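## Task

Pick up the masking tape roll from the desk, set it on the closet's second shelf counting up from the floor, and close the closet completely. The robot must not tip over or be left leaning, and the result must stay in place without the robot holding it.

## Robot and tools

ROBOT. A simulated Hello Robot Stretch 3 with a single arm. It has a two-wheel base (0.33 m long, 0.34 m wide), a lift on a vertical mast, and a telescoping arm that reaches out to the robot's right side, ending in a wrist and a two-finger gripper. The base cannot slide sideways; to move the gripper forward or back you drive the base. Turning in place pivots about a point 0.05 m behind the front edge. With the arm retracted and the wrist folded, turning sweeps a 0.28 m radius; an unfolded wrist reaches past that. Three cameras: head_camera and nav_camera on the head (aimed by head_pan_rad and head_tilt_rad), and wrist_camera on the gripper.

FRAMES. Base frame: origin on the floor between the drive wheels, x forward, y left, z up. hand_pose in results is in this frame, at the point where closed fingertips meet. Odometry frame is the base frame at the scene start; heading is positive to the left, -3.142 to 3.142.

execute_actions(actions): a list of actions run in order; an empty list just returns the current state and images. Each action may have "robot", "steps" (1 to 450 control steps at 30 per second, default 1) and "until". {"steps": n} alone waits. "robot" is one of: a single command object; a list of up to 8 commands executed one after another (each may also be {"pause_s": s}, s up to 15); or {"stop": true}, which brakes everything and clears the queue. A command can contain:
- "base": exactly one of {"translate_m": d}, an offset in metres from where the base is when the command begins, forward positive, |d| up to 1; or {"rotate_rad": a}, an offset in radians, counter-clockwise (left) positive, |a| up to 3.2.
- "joints": one object for the one arm, holding absolute targets by name; unnamed joints keep their previous targets. Ranges: lift_m 0 to 1.1 (arm height on mast, m); arm_m 0 to 0.52 (extension, m); wrist_yaw_rad -1.345 to 4.42 (0 along the arm, positive toward the front, 3.0 folded over the base); wrist_pitch_rad -1.57 to 0.451 (negative tips fingers down); wrist_roll_rad -2.911 to 2.911 (0 fingers side by side); gripper_m -0.089 to 0.179 (larger is wider; real gap is 0.007 smaller when nearly shut, 0.025 when wide); head_pan_rad -3.953 to 1.73 (-1.57 looks along the arm); head_tilt_rad -1.53 to 0.419 (negative down).
- "contact_limits": {"arm_m": e}, effort percent 1 to 100 at which the arm halts; lower is gentler. It applies until the next arm command.
Base and joint motions begin together and keep going through later actions. A new command takes over immediately and discards any remaining older queue. One bad value rejects the whole call and nothing runs.

"until" stops the action early once all its conditions hold. {"robot": {"status": "ended"}} waits until nothing reports moving and no queue runs. Other fields: base_status, refusals, queue, queue_left, and per joint its reading, _goal and _status, e.g. {"lift_m": [">", 0.3]}. Comparisons: "=", "!=", "<", "<=", ">", ">="; statuses take a word or ["!=", "moving"]. Use {"any": {"status": "ended"}} to stop when any one motion finishes.

GRIPPING. Close by commanding gripper_m smaller than the object's width (smaller squeezes harder, but a stall guard may weaken an over-tight grip). Open by sending at least 0.02 more than the touch value. Neither the reading nor "done" proves an object is held; check images.

RESULTS. Each result is one instant plus one image per camera. base_status gives progress like (translate_m +0.12 of +0.30). Statuses: moving, done, off_target (stopped short, may still push), contact_stop (arm or lift pushed into something and went slack), time_out, stopped, not_commanded, torque_fault (wrist servo off about 10 s, limp). Lines starting refused: or dropped: explain rejected goals or abandoned queue items (counted from 0); replaced: is informational. robot.on_its_own reports goals the robot changed, slack or switched-off joints, lean in base_tilt, and motors loaded at rest. lidar_m: 12 distances in 30-degree sectors, first straight ahead, counter-clockwise, 0.17 m above the floor. wrist_depth_mm and head_depth_mm: 7x7 grids of median depth. motor_effort in percent, with peak in brackets. Base moves at full speed only when stowed (lift_m < 0.30, arm_m < 0.03, wrist_yaw_rad > 2.54).

zoom_image(camera, region): camera is head_camera, nav_camera or wrist_camera; region [x0, y0, x1, y1] in pixels from the top-left, at most 504x504, giving a sharper crop of the latest image.

Let all motion finish first.

AVOID. Fold or unfold the wrist only with lift_m 0.32 to 0.95, wrist_pitch_rad -0.4 and roll near 0; when yaw is below -0.4 pitch to -0.5 or lower. Pushing against rigid things with the gripper above roughly 0.45 m can tip the robot, especially a second push after contact_stop; do not drive while gripping or pressing on something fixed. If snagged, reverse the last move in small steps, pull the gripper free, and lower lift to about 0.2 if still leaning. Avoid drops, slams, hard hits and sustained wrist strain. Objects may occasionally be nudged by outside forces.

Each tool is called after "Emit:" as name(argument=value, ...) on one line, values as JSON.

## Session

I'll start by viewing the scene.

Emit:
execute_actions(actions=[])

Scene clock: 0.00 s.
robot.base_odometry: x=+0.000 y=+0.000 heading=+0.000 (m, m, rad; robot's odometry frame)
robot.turned_by_wheels: +0.000 (rad since the last result)
robot.turned_by_imu: +0.000 (rad since the last result)
robot.base_tilt: forward=-3.1 right=-1.5 (deg)
robot.lidar_m: 2.51 2.26 1.53 1.81 1.39 1.22 1.25 1.47 2.02 2.04 2.46 2.51
robot.head_depth_mm: 2142 2340 2346 2389 2392 2402 2119 / 2128 2394 2393 2448 2457 2474 2155 / 2132 2442 2479 2481 2522 2532 2146 / 2111 2514 2549 2580 2601 2630 2141 / 2122 2609 2619 2655 2658 2668 2176 / 2115 2657 2686 2730 2773 2749 2176 / 2091 2760 2754 2819 2849 2855 2164
robot.base_status: not_commanded
robot.joint_positions: lift_m=+0.364 arm_m=+0.000 wrist_yaw_rad=+3.108 wrist_pitch_rad=-0.559 wrist_roll_rad=+0.014 gripper_m=+0.037 head_pan_rad=-0.018 head_tilt_rad=-0.005
robot.joint_goals: lift_m=+0.364 arm_m=+0.000 wrist_yaw_rad=+3.108 wrist_pitch_rad=-0.559 wrist_roll_rad=+0.014 gripper_m=+0.037 head_pan_rad=-0.018 head_tilt_rad=-0.005
robot.joint_status: lift_m=not_commanded arm_m=not_commanded wrist_yaw_rad=not_commanded wrist_pitch_rad=not_commanded wrist_roll_rad=not_commanded gripper_m=not_commanded head_pan_rad=not_commanded head_tilt_rad=not_commanded
robot.measured_speeds: translate_m=+0.000 rotate_rad=+0.000 lift_m=+0.000 arm_m=+0.000 wrist_yaw_rad=+0.000 wrist_pitch_rad=+0.000 wrist_roll_rad=+0.000 head_pan_rad=+0.000 head_tilt_rad=+0.000
robot: refusals=0 queue=idle queue_left=0
robot.motor_effort: left_wheel=+0 right_wheel=+0 lift_m=+24 arm_m=-1 wrist_yaw_rad=+1 wrist_pitch_rad=+5 wrist_roll_rad=+0 gripper_m=+2 head_pan_rad=+0 head_tilt_rad=+1 (%)
robot.hand_pose: x=-0.0143 y=+0.0598 z=+0.3467 quat_wxyz=(+0.208, +0.687, +0.182, +0.671) (m; robot's base frame)
robot.wrist_depth_mm: - - - - - - - / - - - - - - - / 900 903 - 859 851 845 820 / 726 725 714 714 703 683 685 / 616 612 606 597 601 585 581 / 527 533 - - 525 508 503 / 469 - - - 449 442 448
pictures: head_camera (sideways: a quarter turn clockwise sets it upright), nav_camera (sideways: a quarter turn counterclockwise sets it upright), wrist_camera
Images, in order (width x height): head_camera 896x504, nav_camera 672x504, wrist_camera 644x364.

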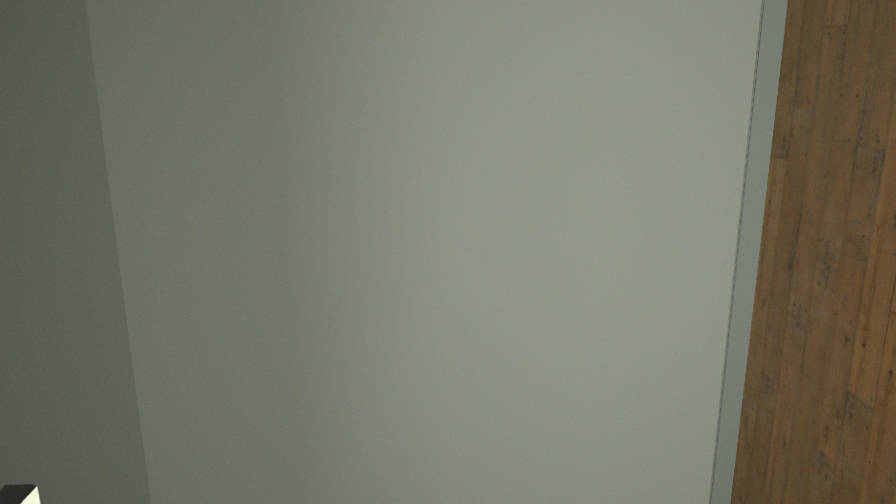

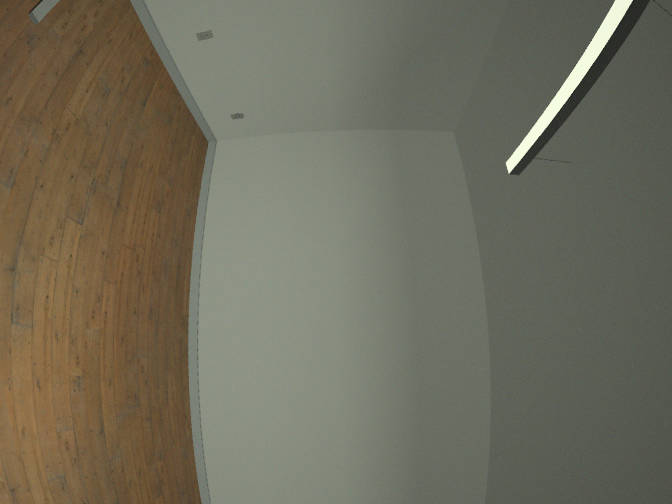

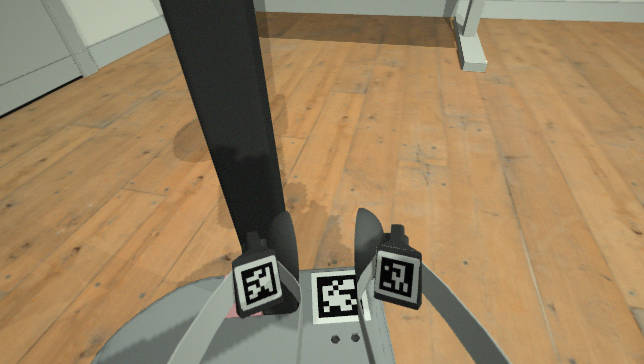

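Emit:
execute_actions(actions=[{"robot": {"joints": {"head_pan_rad": 1.5, "head_tilt_rad": -0.4}}, "steps": 150, "until": {"robot": {"status": "ended"}}}])

Scene clock: 2.03 s.
robot.base_odometry: x=+0.000 y=+0.000 heading=+0.000 (m, m, rad; robot's odometry frame)
robot.turned_by_wheels: +0.000 (rad since the last result)
robot.turned_by_imu: +0.000 (rad since the last result)
robot.base_tilt: forward=-3.1 right=-1.5 (deg)
robot.lidar_m: 2.51 2.25 1.53 1.81 1.39 1.22 1.25 1.47 2.02 2.04 2.47 2.50
robot.head_depth_mm: 1646 1764 1436 2023 2027 1684 1390 / 1671 1816 1434 2113 2204 1711 1392 / 1685 1833 1609 2146 2210 1716 1384 / 1704 1870 1591 2213 2206 1699 1394 / 1749 1905 1580 2258 2198 1699 1384 / 1808 1952 1584 2325 2220 1701 1382 / 1833 1989 1772 2277 2034 1699 1387
robot.base_status: not_commanded
robot.joint_positions: lift_m=+0.364 arm_m=+0.000 wrist_yaw_rad=+3.108 wrist_pitch_rad=-0.559 wrist_roll_rad=+0.014 gripper_m=+0.037 head_pan_rad=+1.493 head_tilt_rad=-0.395
robot.joint_goals: lift_m=+0.364 arm_m=+0.000 wrist_yaw_rad=+3.108 wrist_pitch_rad=-0.559 wrist_roll_rad=+0.014 gripper_m=+0.037 head_pan_rad=+1.500 head_tilt_rad=-0.400
robot.joint_status: lift_m=not_commanded arm_m=not_commanded wrist_yaw_rad=not_commanded wrist_pitch_rad=not_commanded wrist_roll_rad=not_commanded gripper_m=not_commanded head_pan_rad=done head_tilt_rad=done
robot.measured_speeds: translate_m=+0.000 rotate_rad=+0.000 lift_m=+0.000 arm_m=+0.000 wrist_yaw_rad=+0.000 wrist_pitch_rad=+0.000 wrist_roll_rad=+0.000 head_pan_rad=+0.000 head_tilt_rad=+0.000
robot: refusals=0 queue=done queue_left=0
robot.motor_effort: left_wheel=+0(0) right_wheel=-1(0) lift_m=+24(24) arm_m=+0(0) wrist_yaw_rad=+0(1) wrist_pitch_rad=+5(5) wrist_roll_rad=+0(0) gripper_m=+0(0) head_pan_rad=+3(49) head_tilt_rad=-1(18) (%)
robot.hand_pose: x=-0.0143 y=+0.0598 z=+0.3467 quat_wxyz=(+0.208, +0.687, +0.182, +0.671) (m; robot's base frame)
robot.wrist_depth_mm: - - - - - - - / - - - - - - - / 915 898 - 869 862 853 824 / 737 711 728 711 698 695 680 / 613 604 606 599 604 580 582 / 534 524 - - 527 510 504 / 469 - - - 452 454 448
pictures: head_camera (sideways: a quarter turn clockwise sets it upright), nav_camera (sideways: a quarter turn counterclockwise sets it upright), wrist_camera
Images, in order (width x height): head_camera 896x504, nav_camera 672x504, wrist_camera 644x364.

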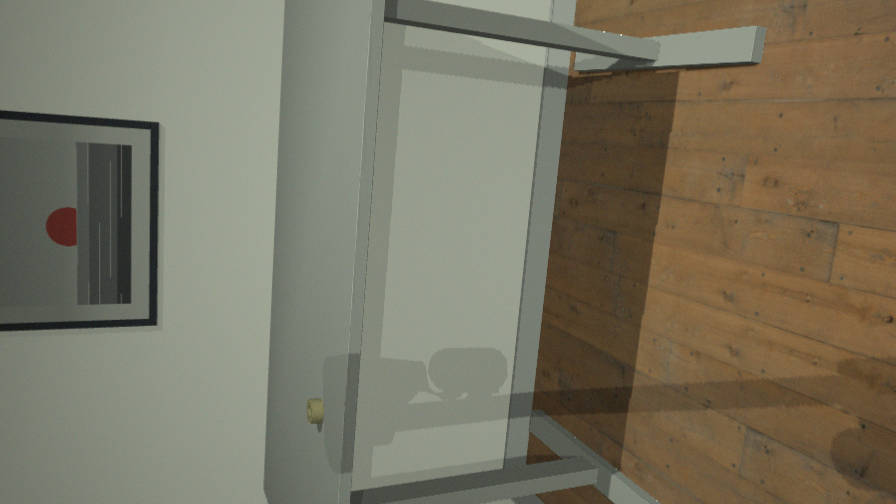

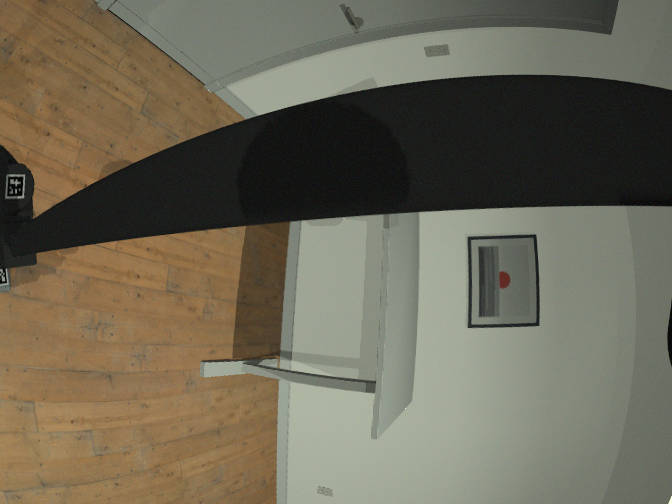

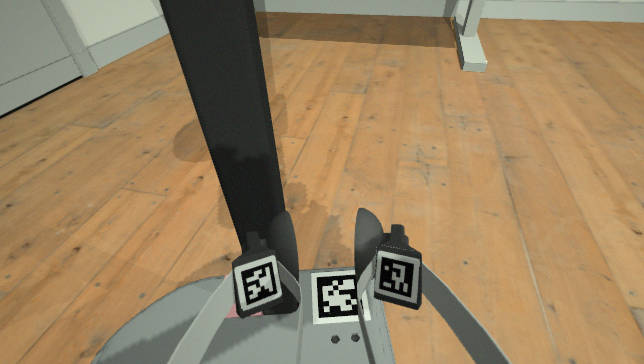

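Emit:
zoom_image(camera="head_camera", region=[250, 350, 400, 470])

Emit:
execute_actions(actions=[{"robot": {"joints": {"head_pan_rad": -1.6, "head_tilt_rad": -0.3}}, "steps": 150, "until": {"robot": {"status": "ended"}}}])

Region (250, 350, 400, 470) of head_camera's 896x504 image, scaled by 3.360, with more detail than that image has; it fills the top 403 rows of this view, and the rest is white.

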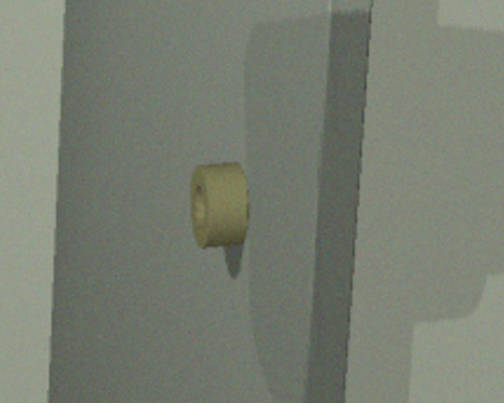

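Scene clock: 6.67 s.
robot.base_odometry: x=+0.000 y=+0.000 heading=+0.000 (m, m, rad; robot's odometry frame)
robot.turned_by_wheels: +0.000 (rad since the last result)
robot.turned_by_imu: +0.000 (rad since the last result)
robot.base_tilt: forward=-3.1 right=-1.4 (deg)
robot.lidar_m: 2.51 2.25 1.53 1.81 1.39 1.22 1.25 1.47 2.02 2.04 2.47 2.50
robot.head_depth_mm: 1705 1805 1930 2039 2156 1876 1484 / 1743 1851 1959 2090 2215 1874 1491 / 1781 1895 2020 2145 2289 1874 1488 / 1827 1934 2064 2223 2324 1878 1484 / 1881 2010 2156 2295 2414 1882 1503 / 1951 2096 2223 2389 2505 1878 1490 / 1997 2138 2306 2464 2522 1868 1496
robot.base_status: not_commanded
robot.joint_positions: lift_m=+0.364 arm_m=+0.000 wrist_yaw_rad=+3.108 wrist_pitch_rad=-0.559 wrist_roll_rad=+0.014 gripper_m=+0.037 head_pan_rad=-1.593 head_tilt_rad=-0.310
robot.joint_goals: lift_m=+0.364 arm_m=+0.000 wrist_yaw_rad=+3.108 wrist_pitch_rad=-0.559 wrist_roll_rad=+0.014 gripper_m=+0.037 head_pan_rad=-1.600 head_tilt_rad=-0.300
robot.joint_status: lift_m=not_commanded arm_m=not_commanded wrist_yaw_rad=not_commanded wrist_pitch_rad=not_commanded wrist_roll_rad=not_commanded gripper_m=not_commanded head_pan_rad=done head_tilt_rad=done
robot.measured_speeds: translate_m=+0.000 rotate_rad=+0.000 lift_m=+0.000 arm_m=+0.000 wrist_yaw_rad=+0.000 wrist_pitch_rad=+0.000 wrist_roll_rad=+0.000 head_pan_rad=+0.000 head_tilt_rad=+0.000
robot: refusals=0 queue=done queue_left=0
robot.motor_effort: left_wheel=+0(0) right_wheel=+0(0) lift_m=+24(24) arm_m=-1(1) wrist_yaw_rad=+0(1) wrist_pitch_rad=+5(5) wrist_roll_rad=+0(0) gripper_m=+0(0) head_pan_rad=-4(49) head_tilt_rad=+3(10) (%)
robot.hand_pose: x=-0.0143 y=+0.0598 z=+0.3467 quat_wxyz=(+0.208, +0.687, +0.182, +0.671) (m; robot's base frame)
robot.wrist_depth_mm: - - - - - - - / - - - - - - - / 894 923 - 846 875 833 828 / 742 719 722 712 697 683 685 / 615 616 607 608 606 588 580 / 531 533 - - 516 506 502 / 462 - - - 453 451 446
pictures: head_camera (sideways: a quarter turn clockwise sets it upright), nav_camera (sideways: a quarter turn counterclockwise sets it upright), wrist_camera
Images, in order (width x height): head_camera 896x504, nav_camera 672x504, wrist_camera 644x364.

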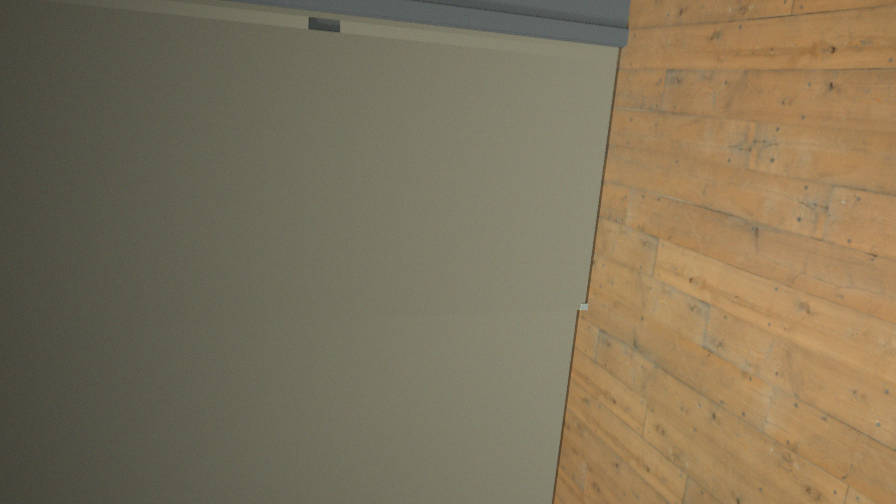

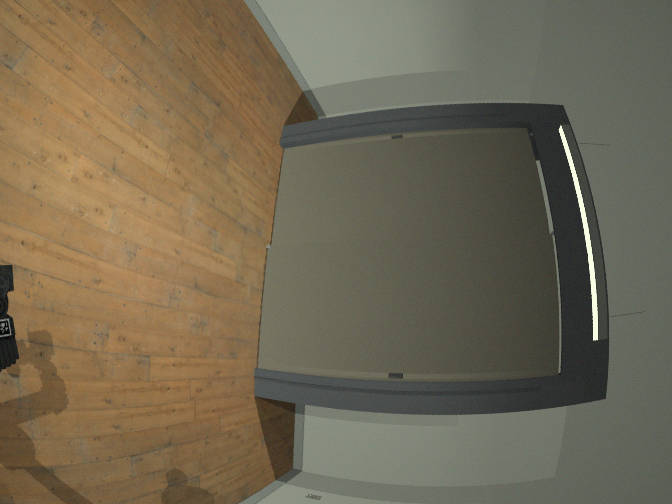

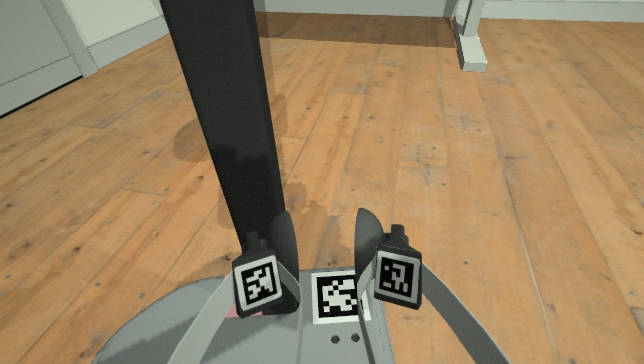

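Emit:
zoom_image(camera="head_camera", region=[250, 0, 400, 80])

Emit:
zoom_image(camera="head_camera", region=[500, 250, 660, 370])

Emit:
zoom_image(camera="nav_camera", region=[240, 90, 620, 420])

Region (250, 0, 400, 80) of head_camera's 896x504 image, scaled by 3.360, with more detail than that image has; it fills the top 269 rows of this view, and the rest is white.

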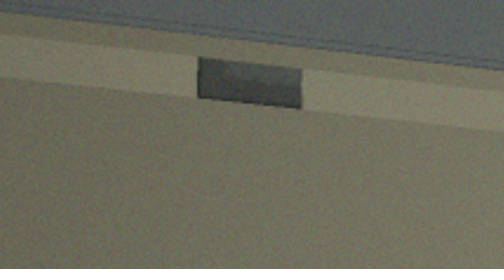

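Region (500, 250, 660, 370) of head_camera's 896x504 image, scaled by 3.150, with more detail than that image has; it fills the top 378 rows of this view, and the rest is white.

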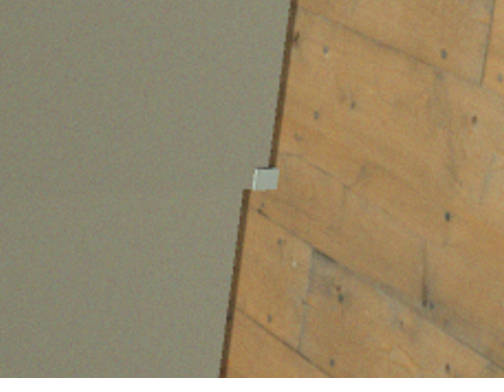

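Region (240, 90, 620, 420) of nav_camera's 672x504 image, scaled by 1.326, with more detail than that image has; it fills the top 438 rows of this view, and the rest is white.

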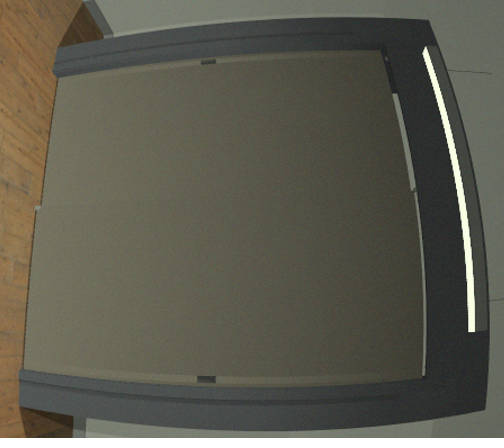

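Emit:
execute_actions(actions=[{"robot": [{"joints": {"lift_m": 0.27, "wrist_pitch_rad": -0.4, "head_pan_rad": 0.0, "head_tilt_rad": -0.5}}, {"base": {"rotate_rad": -1.95}}, {"base": {"translate_m": 1.0}}], "steps": 450, "until": {"robot": {"status": "ended"}}}])

Scene clock: 28.30 s.
robot.base_odometry: x=-0.370 y=-0.929 heading=-1.950 (m, m, rad; robot's odometry frame)
robot.turned_by_wheels: -1.950 (rad since the last result)
robot.turned_by_imu: -1.974 (rad since the last result)
robot.base_tilt: forward=-3.3 right=-1.5 (deg)
robot.lidar_m: 1.02 1.06 1.41 2.61 2.64 3.18 2.53 1.79 1.23 1.15 1.17 1.49
robot.head_depth_mm: 1567 1714 1899 2139 1955 1571 1308 / 1546 1700 1882 2092 1933 1561 1308 / 867 949 1061 1206 1387 1509 1302 / 850 930 1024 1145 1290 1455 1302 / 860 941 1035 1150 1299 1455 1303 / 850 927 1020 1127 1272 1443 1297 / 838 912 1004 1112 1251 1412 1294
robot.base_status: done (translate_m +1.0000 of +1.0000)
robot.joint_positions: lift_m=+0.270 arm_m=+0.000 wrist_yaw_rad=+3.108 wrist_pitch_rad=-0.421 wrist_roll_rad=+0.014 gripper_m=+0.037 head_pan_rad=-0.007 head_tilt_rad=-0.495
robot.joint_goals: lift_m=+0.270 arm_m=+0.000 wrist_yaw_rad=+3.108 wrist_pitch_rad=-0.400 wrist_roll_rad=+0.014 gripper_m=+0.037 head_pan_rad=+0.000 head_tilt_rad=-0.500
robot.joint_status: lift_m=done arm_m=not_commanded wrist_yaw_rad=not_commanded wrist_pitch_rad=done wrist_roll_rad=not_commanded gripper_m=not_commanded head_pan_rad=done head_tilt_rad=done
robot.measured_speeds: translate_m=+0.000 rotate_rad=+0.000 lift_m=+0.000 arm_m=+0.000 wrist_yaw_rad=+0.000 wrist_pitch_rad=+0.000 wrist_roll_rad=+0.000 head_pan_rad=+0.000 head_tilt_rad=+0.000
robot: refusals=0 queue=done queue_left=0
robot.motor_effort: left_wheel=+5(17) right_wheel=-5(9) lift_m=+22(24) arm_m=-1(1) wrist_yaw_rad=+1(0) wrist_pitch_rad=+8(9) wrist_roll_rad=+0(0) gripper_m=+1(1) head_pan_rad=+4(50) head_tilt_rad=-1(13) (%)
robot.hand_pose: x=-0.0137 y=+0.0794 z=+0.2821 quat_wxyz=(+0.161, +0.699, +0.135, +0.684) (m; robot's base frame)
robot.wrist_depth_mm: - - - - - - - / - - - - - - - / - - - 915 917 898 892 / 759 727 717 699 710 687 667 / 601 587 578 566 575 540 549 / 496 494 - - - 468 454 / 428 - - - 402 397 396
pictures: head_camera (sideways: a quarter turn clockwise sets it upright), nav_camera (sideways: a quarter turn counterclockwise sets it upright), wrist_camera
Images, in order (width x height): head_camera 896x504, nav_camera 672x504, wrist_camera 644x364.

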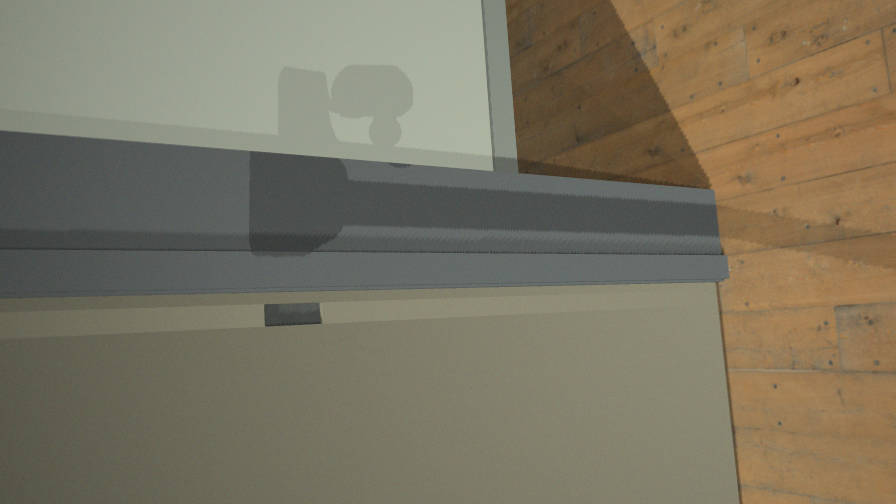

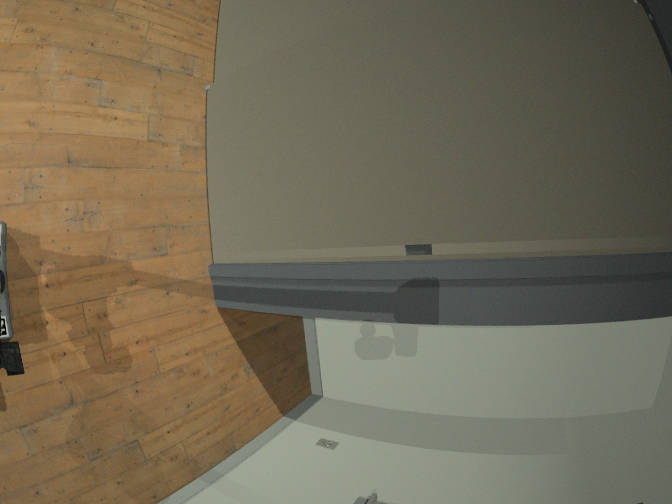

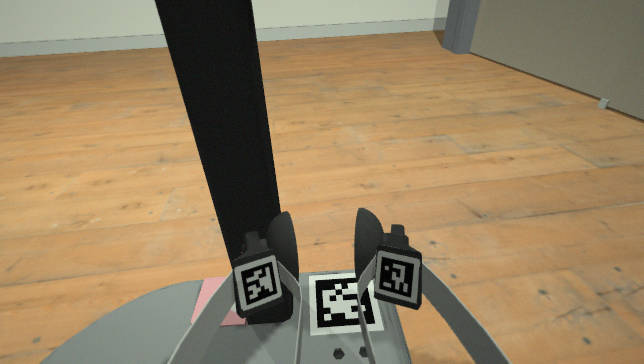

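Emit:
execute_actions(actions=[{"robot": [{"base": {"translate_m": 0.48}}, {"base": {"rotate_rad": 1.677}, "joints": {"head_pan_rad": -1.57, "head_tilt_rad": -0.5}}, {"joints": {"lift_m": 0.85}}, {"joints": {"wrist_yaw_rad": 0.0, "gripper_m": 0.0}}], "steps": 450, "until": {"robot": {"status": "ended"}}}])

Scene clock: 43.60 s.
robot.base_odometry: x=-0.548 y=-1.375 heading=-0.273 (m, m, rad; robot's odometry frame)
robot.turned_by_wheels: +1.677 (rad since the last result)
robot.turned_by_imu: +1.698 (rad since the last result)
robot.base_tilt: forward=-3.1 right=-1.6 (deg)
robot.lidar_m: 2.65 2.76 3.57 2.98 1.53 1.14 1.10 1.15 0.56 0.53 0.59 0.82
robot.head_depth_mm: 435 476 525 583 658 805 1335 / 429 469 523 584 659 755 865 / 434 473 518 577 646 735 - / 449 491 541 608 680 762 - / 450 491 542 602 680 782 917 / 449 491 541 603 679 779 913 / 450 491 541 604 680 780 912
robot.base_status: done (rotate_rad +1.6768 of +1.6770)
robot.joint_positions: lift_m=+0.850 arm_m=+0.000 wrist_yaw_rad=+0.003 wrist_pitch_rad=-0.421 wrist_roll_rad=+0.014 gripper_m=+0.000 head_pan_rad=-1.563 head_tilt_rad=-0.495
robot.joint_goals: lift_m=+0.850 arm_m=+0.000 wrist_yaw_rad=+0.000 wrist_pitch_rad=-0.400 wrist_roll_rad=+0.014 gripper_m=+0.000 head_pan_rad=-1.570 head_tilt_rad=-0.500
robot.joint_status: lift_m=done arm_m=not_commanded wrist_yaw_rad=done wrist_pitch_rad=done wrist_roll_rad=not_commanded gripper_m=done head_pan_rad=done head_tilt_rad=done
robot.measured_speeds: translate_m=+0.000 rotate_rad=+0.000 lift_m=+0.000 arm_m=+0.000 wrist_yaw_rad=+0.000 wrist_pitch_rad=+0.000 wrist_roll_rad=+0.000 head_pan_rad=+0.000 head_tilt_rad=+0.000
robot: refusals=0 queue=done queue_left=0
robot.motor_effort: left_wheel=-5(18) right_wheel=+4(12) lift_m=+27(29) arm_m=-1(1) wrist_yaw_rad=-4(3) wrist_pitch_rad=+8(8) wrist_roll_rad=+0(0) gripper_m=-1(80) head_pan_rad=-4(51) head_tilt_rad=-2(1) (%)
robot.hand_pose: x=-0.0209 y=-0.3686 z=+0.8619 quat_wxyz=(+0.687, +0.148, -0.696, -0.148) (m; robot's base frame)
robot.wrist_depth_mm: 280 281 281 283 260 268 889 / 308 309 307 307 285 289 963 / 335 335 338 336 312 318 - / 377 375 374 377 347 362 - / 422 422 422 - 392 418 - / 476 480 476 - 447 - - / 564 563 556 532 532 941 902
pictures: head_camera (sideways: a quarter turn clockwise sets it upright), nav_camera (sideways: a quarter turn counterclockwise sets it upright), wrist_camera
Images, in order (width x height): head_camera 896x504, nav_camera 672x504, wrist_camera 644x364.

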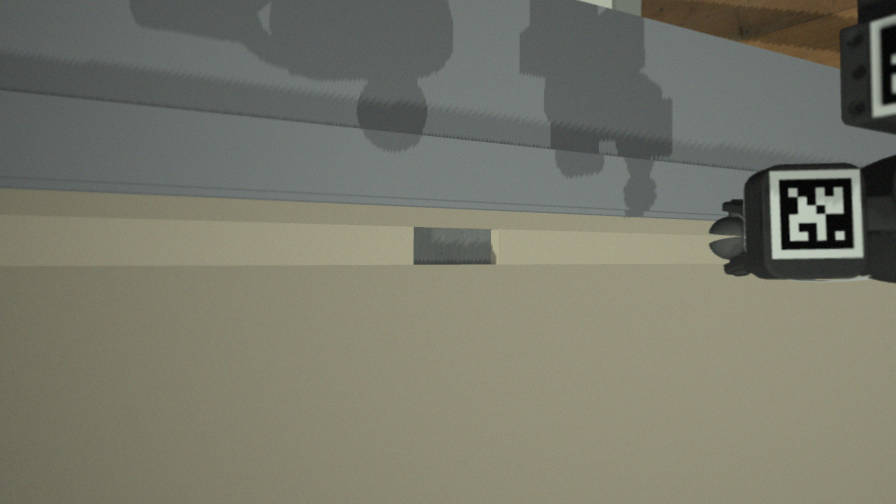

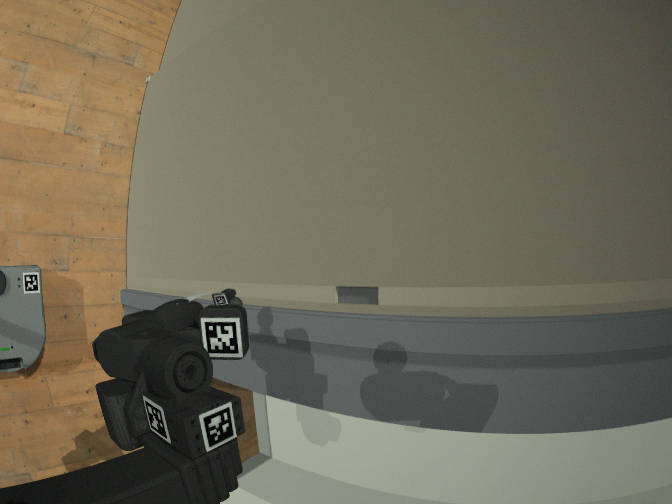

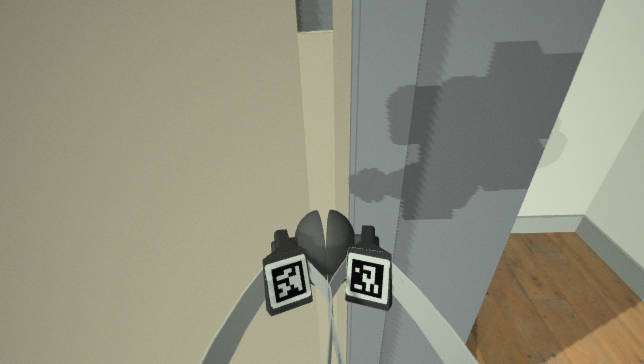

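Emit:
zoom_image(camera="head_camera", region=[380, 170, 800, 320])

Emit:
zoom_image(camera="wrist_camera", region=[230, 170, 430, 330])

Region (380, 170, 800, 320) of head_camera's 896x504 image, scaled by 1.200, with more detail than that image has; it fills the top 180 rows of this view, and the rest is white.

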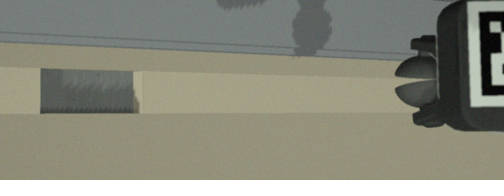

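Region (230, 170, 430, 330) of wrist_camera's 644x364 image, scaled by 2.520; it fills the top 403 rows of this view, and the rest is white.

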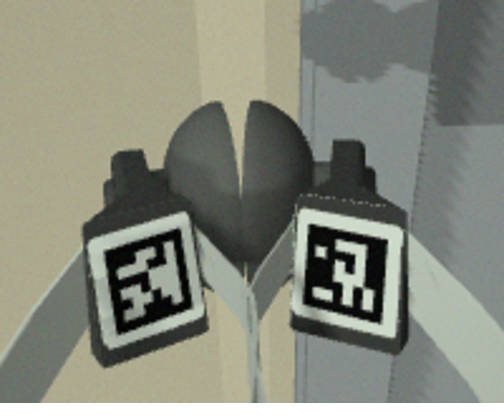

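Emit:
execute_actions(actions=[{"robot": {"joints": {"lift_m": 0.905, "wrist_pitch_rad": 0.0, "wrist_roll_rad": 0.0, "arm_m": 0.05}}, "steps": 200, "until": {"robot": {"status": "ended"}}}])

Scene clock: 51.13 s.
robot.base_odometry: x=-0.548 y=-1.375 heading=-0.273 (m, m, rad; robot's odometry frame)
robot.turned_by_wheels: +0.000 (rad since the last result)
robot.turned_by_imu: +0.000 (rad since the last result)
robot.base_tilt: forward=-3.0 right=-1.4 (deg)
robot.lidar_m: 2.65 2.76 3.57 2.99 1.53 1.14 1.10 1.15 0.57 0.54 0.59 0.82
robot.head_depth_mm: 435 476 524 584 646 - - / 429 469 524 584 645 - - / 434 473 517 576 617 - - / 450 491 542 604 - - 915 / 450 491 541 604 680 780 913 / 449 491 541 604 679 780 915 / 449 490 541 603 678 777 914
robot.base_status: done (rotate_rad +1.6768 of +1.6770)
robot.joint_positions: lift_m=+0.905 arm_m=+0.050 wrist_yaw_rad=+0.002 wrist_pitch_rad=-0.025 wrist_roll_rad=+0.005 gripper_m=+0.000 head_pan_rad=-1.563 head_tilt_rad=-0.495
robot.joint_goals: lift_m=+0.905 arm_m=+0.050 wrist_yaw_rad=+0.000 wrist_pitch_rad=+0.000 wrist_roll_rad=+0.000 gripper_m=+0.000 head_pan_rad=-1.570 head_tilt_rad=-0.500
robot.joint_status: lift_m=done arm_m=done wrist_yaw_rad=done wrist_pitch_rad=done wrist_roll_rad=done gripper_m=done head_pan_rad=done head_tilt_rad=done
robot.measured_speeds: translate_m=+0.000 rotate_rad=+0.000 lift_m=+0.000 arm_m=+0.000 wrist_yaw_rad=+0.000 wrist_pitch_rad=+0.000 wrist_roll_rad=+0.000 head_pan_rad=+0.000 head_tilt_rad=+0.000
robot: refusals=0 queue=done queue_left=0
robot.motor_effort: left_wheel=-5(6) right_wheel=+4(4) lift_m=+27(27) arm_m=+5(6) wrist_yaw_rad=-3(4) wrist_pitch_rad=+10(10) wrist_roll_rad=-2(3) gripper_m=-2(2) head_pan_rad=-4(4) head_tilt_rad=-2(1) (%)
robot.hand_pose: x=-0.0209 y=-0.4502 z=+1.0131 quat_wxyz=(+0.705, +0.010, -0.709, -0.008) (m; robot's base frame)
robot.wrist_depth_mm: 254 252 252 249 221 231 232 / 261 261 257 255 229 239 239 / 268 268 268 265 236 248 246 / 278 279 276 276 243 254 256 / 287 284 285 - 250 262 263 / 297 293 294 - 269 270 274 / 309 304 301 303 268 278 -
pictures: head_camera (sideways: a quarter turn clockwise sets it upright), nav_camera (sideways: a quarter turn counterclockwise sets it upright), wrist_camera
Images, in order (width x height): head_camera 896x504, nav_camera 672x504, wrist_camera 644x364.

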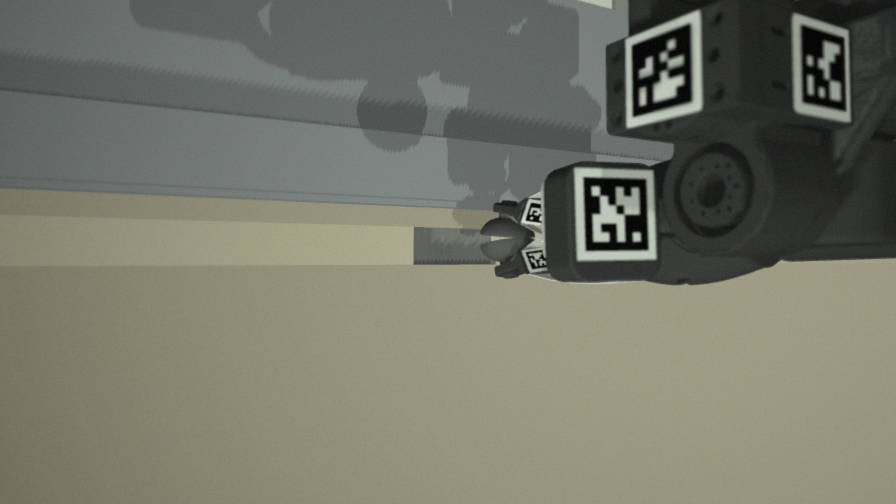

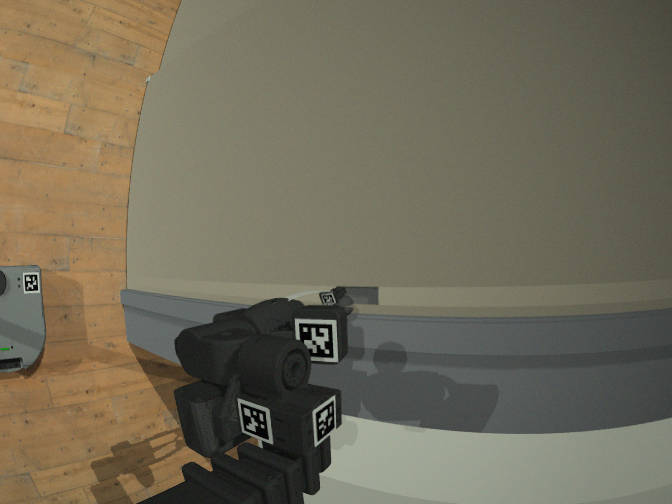

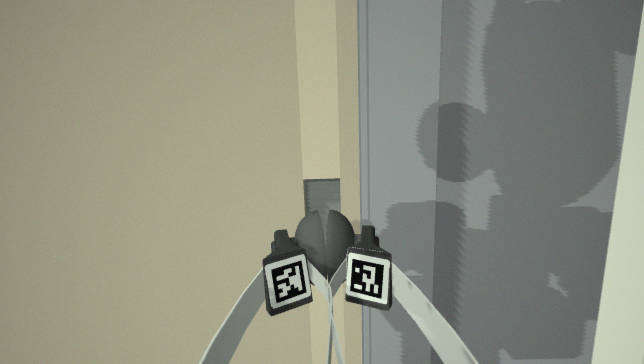

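Emit:
execute_actions(actions=[{"robot": {"joints": {"lift_m": 0.89, "wrist_pitch_rad": 0.025, "wrist_roll_rad": 1.57, "arm_m": 0.07}}, "steps": 200, "until": {"robot": {"status": "ended"}}}])

Scene clock: 55.37 s.
robot.base_odometry: x=-0.548 y=-1.375 heading=-0.273 (m, m, rad; robot's odometry frame)
robot.turned_by_wheels: +0.000 (rad since the last result)
robot.turned_by_imu: +0.000 (rad since the last result)
robot.base_tilt: forward=-3.0 right=-1.4 (deg)
robot.lidar_m: 2.65 2.77 3.56 3.01 1.54 1.14 1.10 1.15 0.56 0.54 0.59 0.82
robot.head_depth_mm: 435 476 525 583 649 - - / 428 470 524 585 645 - - / 434 473 517 577 638 - - / 450 491 542 603 680 - 914 / 449 491 543 602 678 779 914 / 450 491 542 602 679 781 914 / 449 491 541 604 680 778 914
robot.base_status: done (rotate_rad +1.6768 of +1.6770)
robot.joint_positions: lift_m=+0.890 arm_m=+0.070 wrist_yaw_rad=+0.002 wrist_pitch_rad=-0.001 wrist_roll_rad=+1.567 gripper_m=+0.000 head_pan_rad=-1.563 head_tilt_rad=-0.495
robot.joint_goals: lift_m=+0.890 arm_m=+0.070 wrist_yaw_rad=+0.000 wrist_pitch_rad=+0.025 wrist_roll_rad=+1.570 gripper_m=+0.000 head_pan_rad=-1.570 head_tilt_rad=-0.500
robot.joint_status: lift_m=done arm_m=done wrist_yaw_rad=done wrist_pitch_rad=done wrist_roll_rad=done gripper_m=done head_pan_rad=done head_tilt_rad=done
robot.measured_speeds: translate_m=+0.000 rotate_rad=+0.000 lift_m=+0.000 arm_m=+0.000 wrist_yaw_rad=+0.000 wrist_pitch_rad=+0.000 wrist_roll_rad=+0.000 head_pan_rad=+0.000 head_tilt_rad=+0.000
robot: refusals=0 queue=done queue_left=0
robot.motor_effort: left_wheel=-5(5) right_wheel=+4(3) lift_m=+21(27) arm_m=+5(6) wrist_yaw_rad=-3(3) wrist_pitch_rad=+10(9) wrist_roll_rad=+0(2) gripper_m=-3(2) head_pan_rad=-4(4) head_tilt_rad=-1(2) (%)
robot.hand_pose: x=-0.0208 y=-0.4708 z=+1.0044 quat_wxyz=(+0.002, +0.001, -1.000, -0.001) (m; robot's base frame)
robot.wrist_depth_mm: 210 211 212 215 216 218 223 / 216 215 219 219 221 223 224 / 211 211 212 215 217 220 221 / 245 247 250 251 255 257 259 / 256 256 259 262 264 265 269 / 261 266 265 - 274 277 278 / 272 277 277 280 282 285 290
pictures: head_camera (sideways: a quarter turn clockwise sets it upright), nav_camera (sideways: a quarter turn counterclockwise sets it upright), wrist_camera
Images, in order (width x height): head_camera 896x504, nav_camera 672x504, wrist_camera 644x364.

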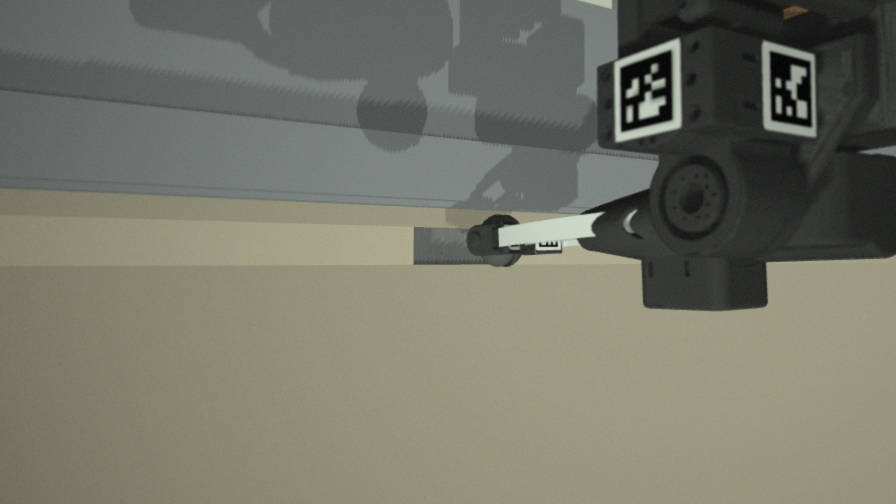

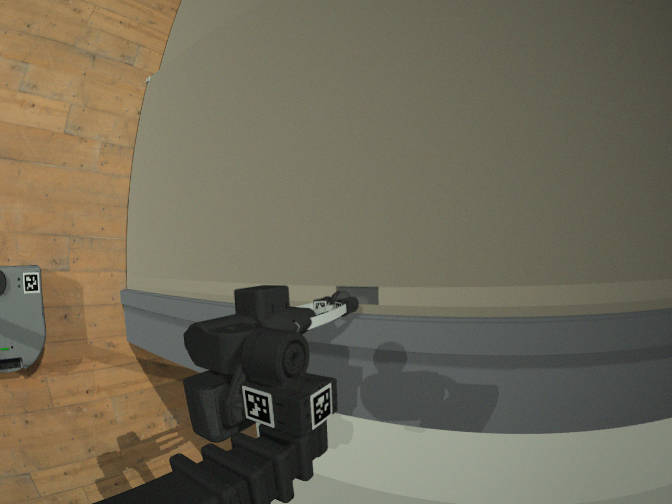

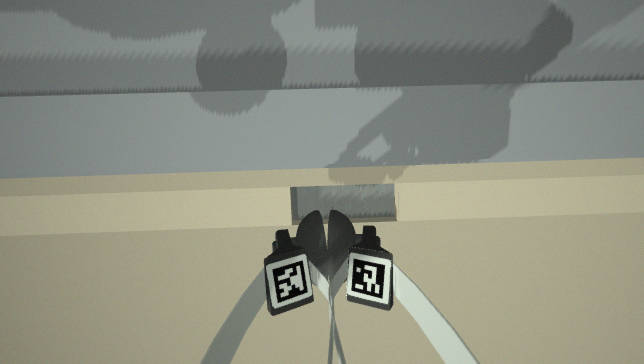

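Emit:
execute_actions(actions=[{"robot": [{"base": {"translate_m": 0.004}, "joints": {"lift_m": 0.874, "arm_m": 0.095}}], "steps": 200, "until": {"robot": {"status": "ended"}}}])

Scene clock: 58.70 s.
robot.base_odometry: x=-0.544 y=-1.376 heading=-0.273 (m, m, rad; robot's odometry frame)
robot.turned_by_wheels: +0.000 (rad since the last result)
robot.turned_by_imu: +0.000 (rad since the last result)
robot.base_tilt: forward=-3.1 right=-1.5 (deg)
robot.lidar_m: 2.64 2.76 3.57 2.99 1.54 1.14 1.11 1.16 0.57 0.54 0.59 0.82
robot.head_depth_mm: 435 476 525 585 648 - - / 425 468 518 583 647 - - / 435 475 517 576 639 - - / 450 492 543 603 667 - 936 / 449 492 541 602 681 778 915 / 450 491 543 602 678 780 915 / 449 491 542 603 679 779 917
robot.base_status: done (translate_m +0.0040 of +0.0040)
robot.joint_positions: lift_m=+0.874 arm_m=+0.095 wrist_yaw_rad=+0.002 wrist_pitch_rad=+0.000 wrist_roll_rad=+1.568 gripper_m=+0.000 head_pan_rad=-1.563 head_tilt_rad=-0.495
robot.joint_goals: lift_m=+0.874 arm_m=+0.095 wrist_yaw_rad=+0.000 wrist_pitch_rad=+0.025 wrist_roll_rad=+1.570 gripper_m=+0.000 head_pan_rad=-1.570 head_tilt_rad=-0.500
robot.joint_status: lift_m=done arm_m=done wrist_yaw_rad=done wrist_pitch_rad=done wrist_roll_rad=done gripper_m=done head_pan_rad=done head_tilt_rad=done
robot.measured_speeds: translate_m=+0.000 rotate_rad=+0.000 lift_m=+0.000 arm_m=+0.000 wrist_yaw_rad=+0.000 wrist_pitch_rad=+0.000 wrist_roll_rad=+0.000 head_pan_rad=+0.000 head_tilt_rad=+0.000
robot: refusals=0 queue=done queue_left=0
robot.motor_effort: left_wheel=-5(8) right_wheel=+4(9) lift_m=+21(22) arm_m=+6(5) wrist_yaw_rad=-3(3) wrist_pitch_rad=+10(10) wrist_roll_rad=+0(0) gripper_m=-1(2) head_pan_rad=-4(4) head_tilt_rad=-1(1) (%)
robot.hand_pose: x=-0.0208 y=-0.4958 z=+0.9885 quat_wxyz=(+0.002, +0.001, -1.000, +0.000) (m; robot's base frame)
robot.wrist_depth_mm: 187 189 191 192 194 195 198 / 192 192 194 188 188 190 192 / 186 187 189 190 192 194 196 / 222 225 227 227 230 231 234 / 230 230 234 245 239 240 242 / 236 239 241 - 244 247 249 / 248 248 248 255 255 257 261
pictures: head_camera (sideways: a quarter turn clockwise sets it upright), nav_camera (sideways: a quarter turn counterclockwise sets it upright), wrist_camera
Images, in order (width x height): head_camera 896x504, nav_camera 672x504, wrist_camera 644x364.

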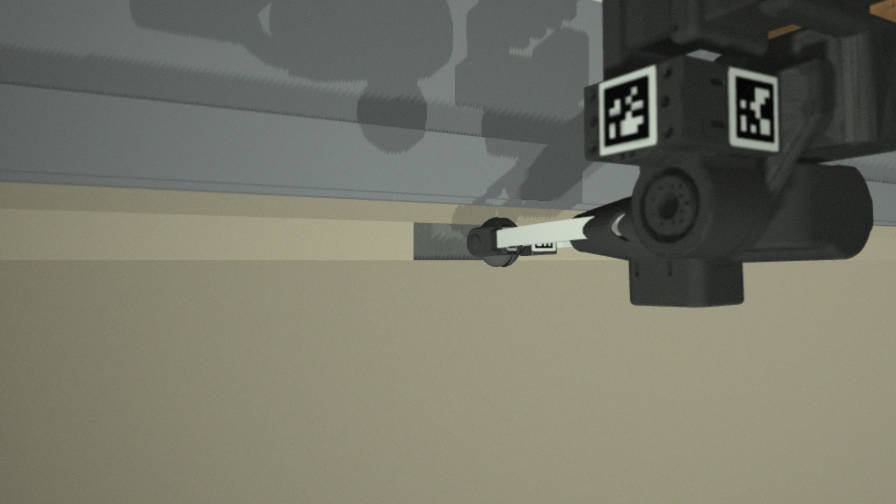

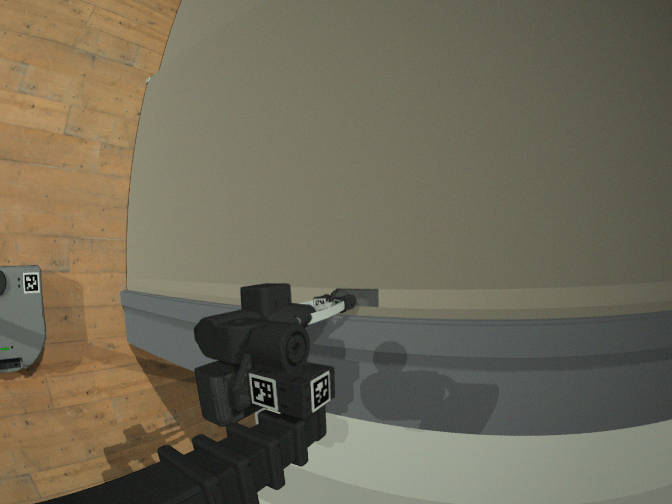

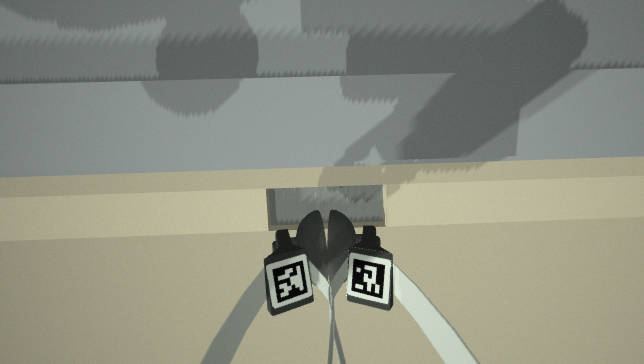

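Emit:
execute_actions(actions=[{"robot": {"joints": {"arm_m": 0.17}, "contact_limits": {"arm_m": 12}}, "steps": 200, "until": {"robot": {"status": "ended"}}}])

Scene clock: 60.87 s.
robot.base_odometry: x=-0.544 y=-1.376 heading=-0.273 (m, m, rad; robot's odometry frame)
robot.turned_by_wheels: +0.000 (rad since the last result)
robot.turned_by_imu: +0.000 (rad since the last result)
robot.base_tilt: forward=-3.1 right=-1.5 (deg)
robot.lidar_m: 2.64 2.77 3.57 2.98 1.54 1.14 1.11 1.16 0.57 0.54 0.59 0.83
robot.head_depth_mm: 437 476 525 586 - - 1243 / 426 470 517 579 - - 885 / 435 475 518 579 - - 862 / 452 493 545 596 - 803 921 / 452 493 544 605 681 782 920 / 451 493 544 603 682 784 919 / 450 492 544 604 683 784 918
robot.base_status: done (translate_m +0.0040 of +0.0040)
robot.joint_positions: lift_m=+0.874 arm_m=+0.159 wrist_yaw_rad=-0.007 wrist_pitch_rad=-0.001 wrist_roll_rad=+1.568 gripper_m=+0.000 head_pan_rad=-1.563 head_tilt_rad=-0.495
robot.joint_goals: lift_m=+0.874 arm_m=+0.159 wrist_yaw_rad=+0.000 wrist_pitch_rad=+0.025 wrist_roll_rad=+1.570 gripper_m=+0.000 head_pan_rad=-1.570 head_tilt_rad=-0.500
robot.joint_status: lift_m=done arm_m=contact_stop wrist_yaw_rad=done wrist_pitch_rad=done wrist_roll_rad=done gripper_m=done head_pan_rad=done head_tilt_rad=done
robot.measured_speeds: translate_m=+0.000 rotate_rad=+0.000 lift_m=+0.000 arm_m=-0.005 wrist_yaw_rad=+0.000 wrist_pitch_rad=+0.000 wrist_roll_rad=+0.000 head_pan_rad=+0.000 head_tilt_rad=+0.000
robot: refusals=0 queue=dropped queue_left=0
robot.on_its_own: arm_m is slack since a contact_stop, until your next command for it (your +0.170 is given up)
robot.motor_effort: left_wheel=-9(9) right_wheel=+9(9) lift_m=+21(21) arm_m=+5(14) wrist_yaw_rad=+9(9) wrist_pitch_rad=+10(11) wrist_roll_rad=+1(1) gripper_m=-3(2) head_pan_rad=-4(4) head_tilt_rad=-1(1) (%)
robot.contact_limits: arm_m 12 (drawing in: default 33, maximum 54; extending or still: default 44, maximum 73)
robot.hand_pose: x=-0.0231 y=-0.5599 z=+0.9882 quat_wxyz=(+0.002, -0.003, -1.000, -0.001) (m; robot's base frame)
robot.wrist_depth_mm: 132 133 134 135 136 138 139 / 124 124 125 126 127 128 129 / 126 127 128 129 131 132 134 / 130 131 132 134 150 170 171 / 167 168 170 182 175 175 176 / 172 174 174 - 179 181 182 / 176 178 182 182 185 186 188
pictures: head_camera (sideways: a quarter turn clockwise sets it upright), nav_camera (sideways: a quarter turn counterclockwise sets it upright), wrist_camera
Images, in order (width x height): head_camera 896x504, nav_camera 672x504, wrist_camera 644x364.

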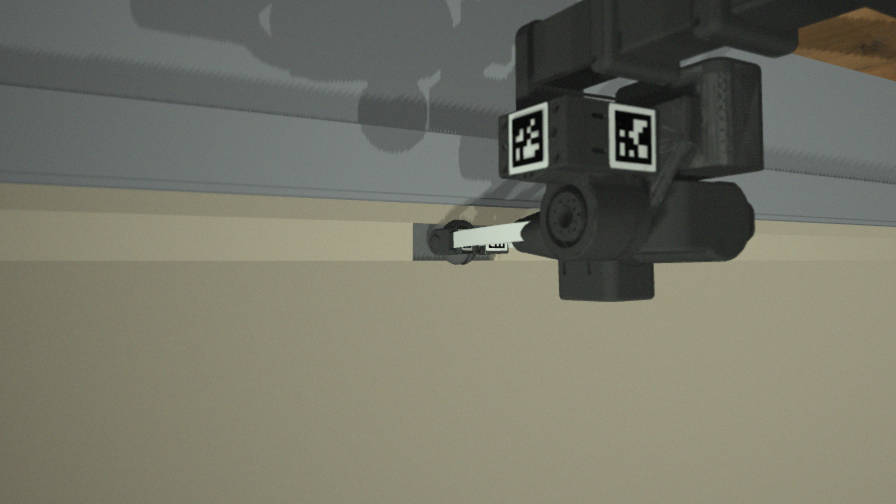

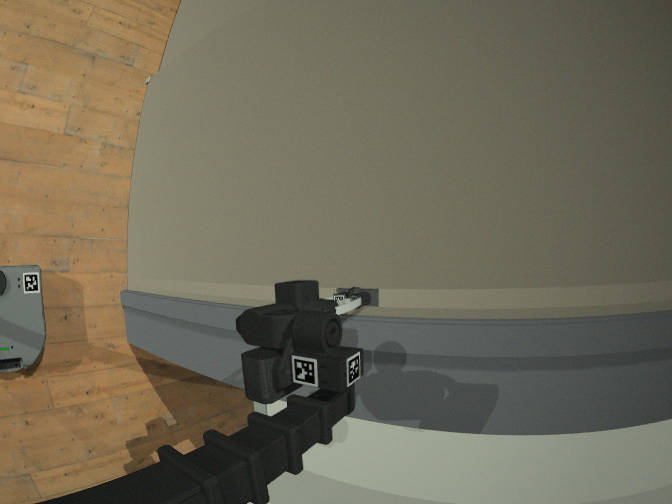

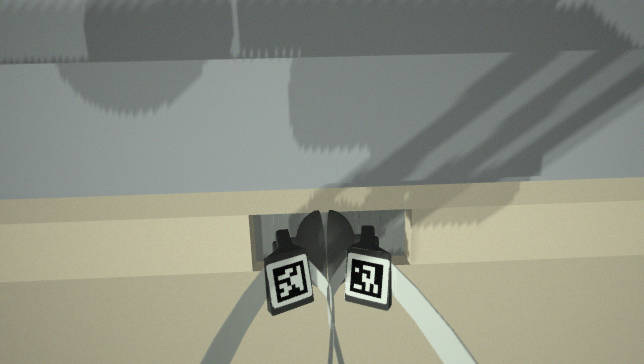

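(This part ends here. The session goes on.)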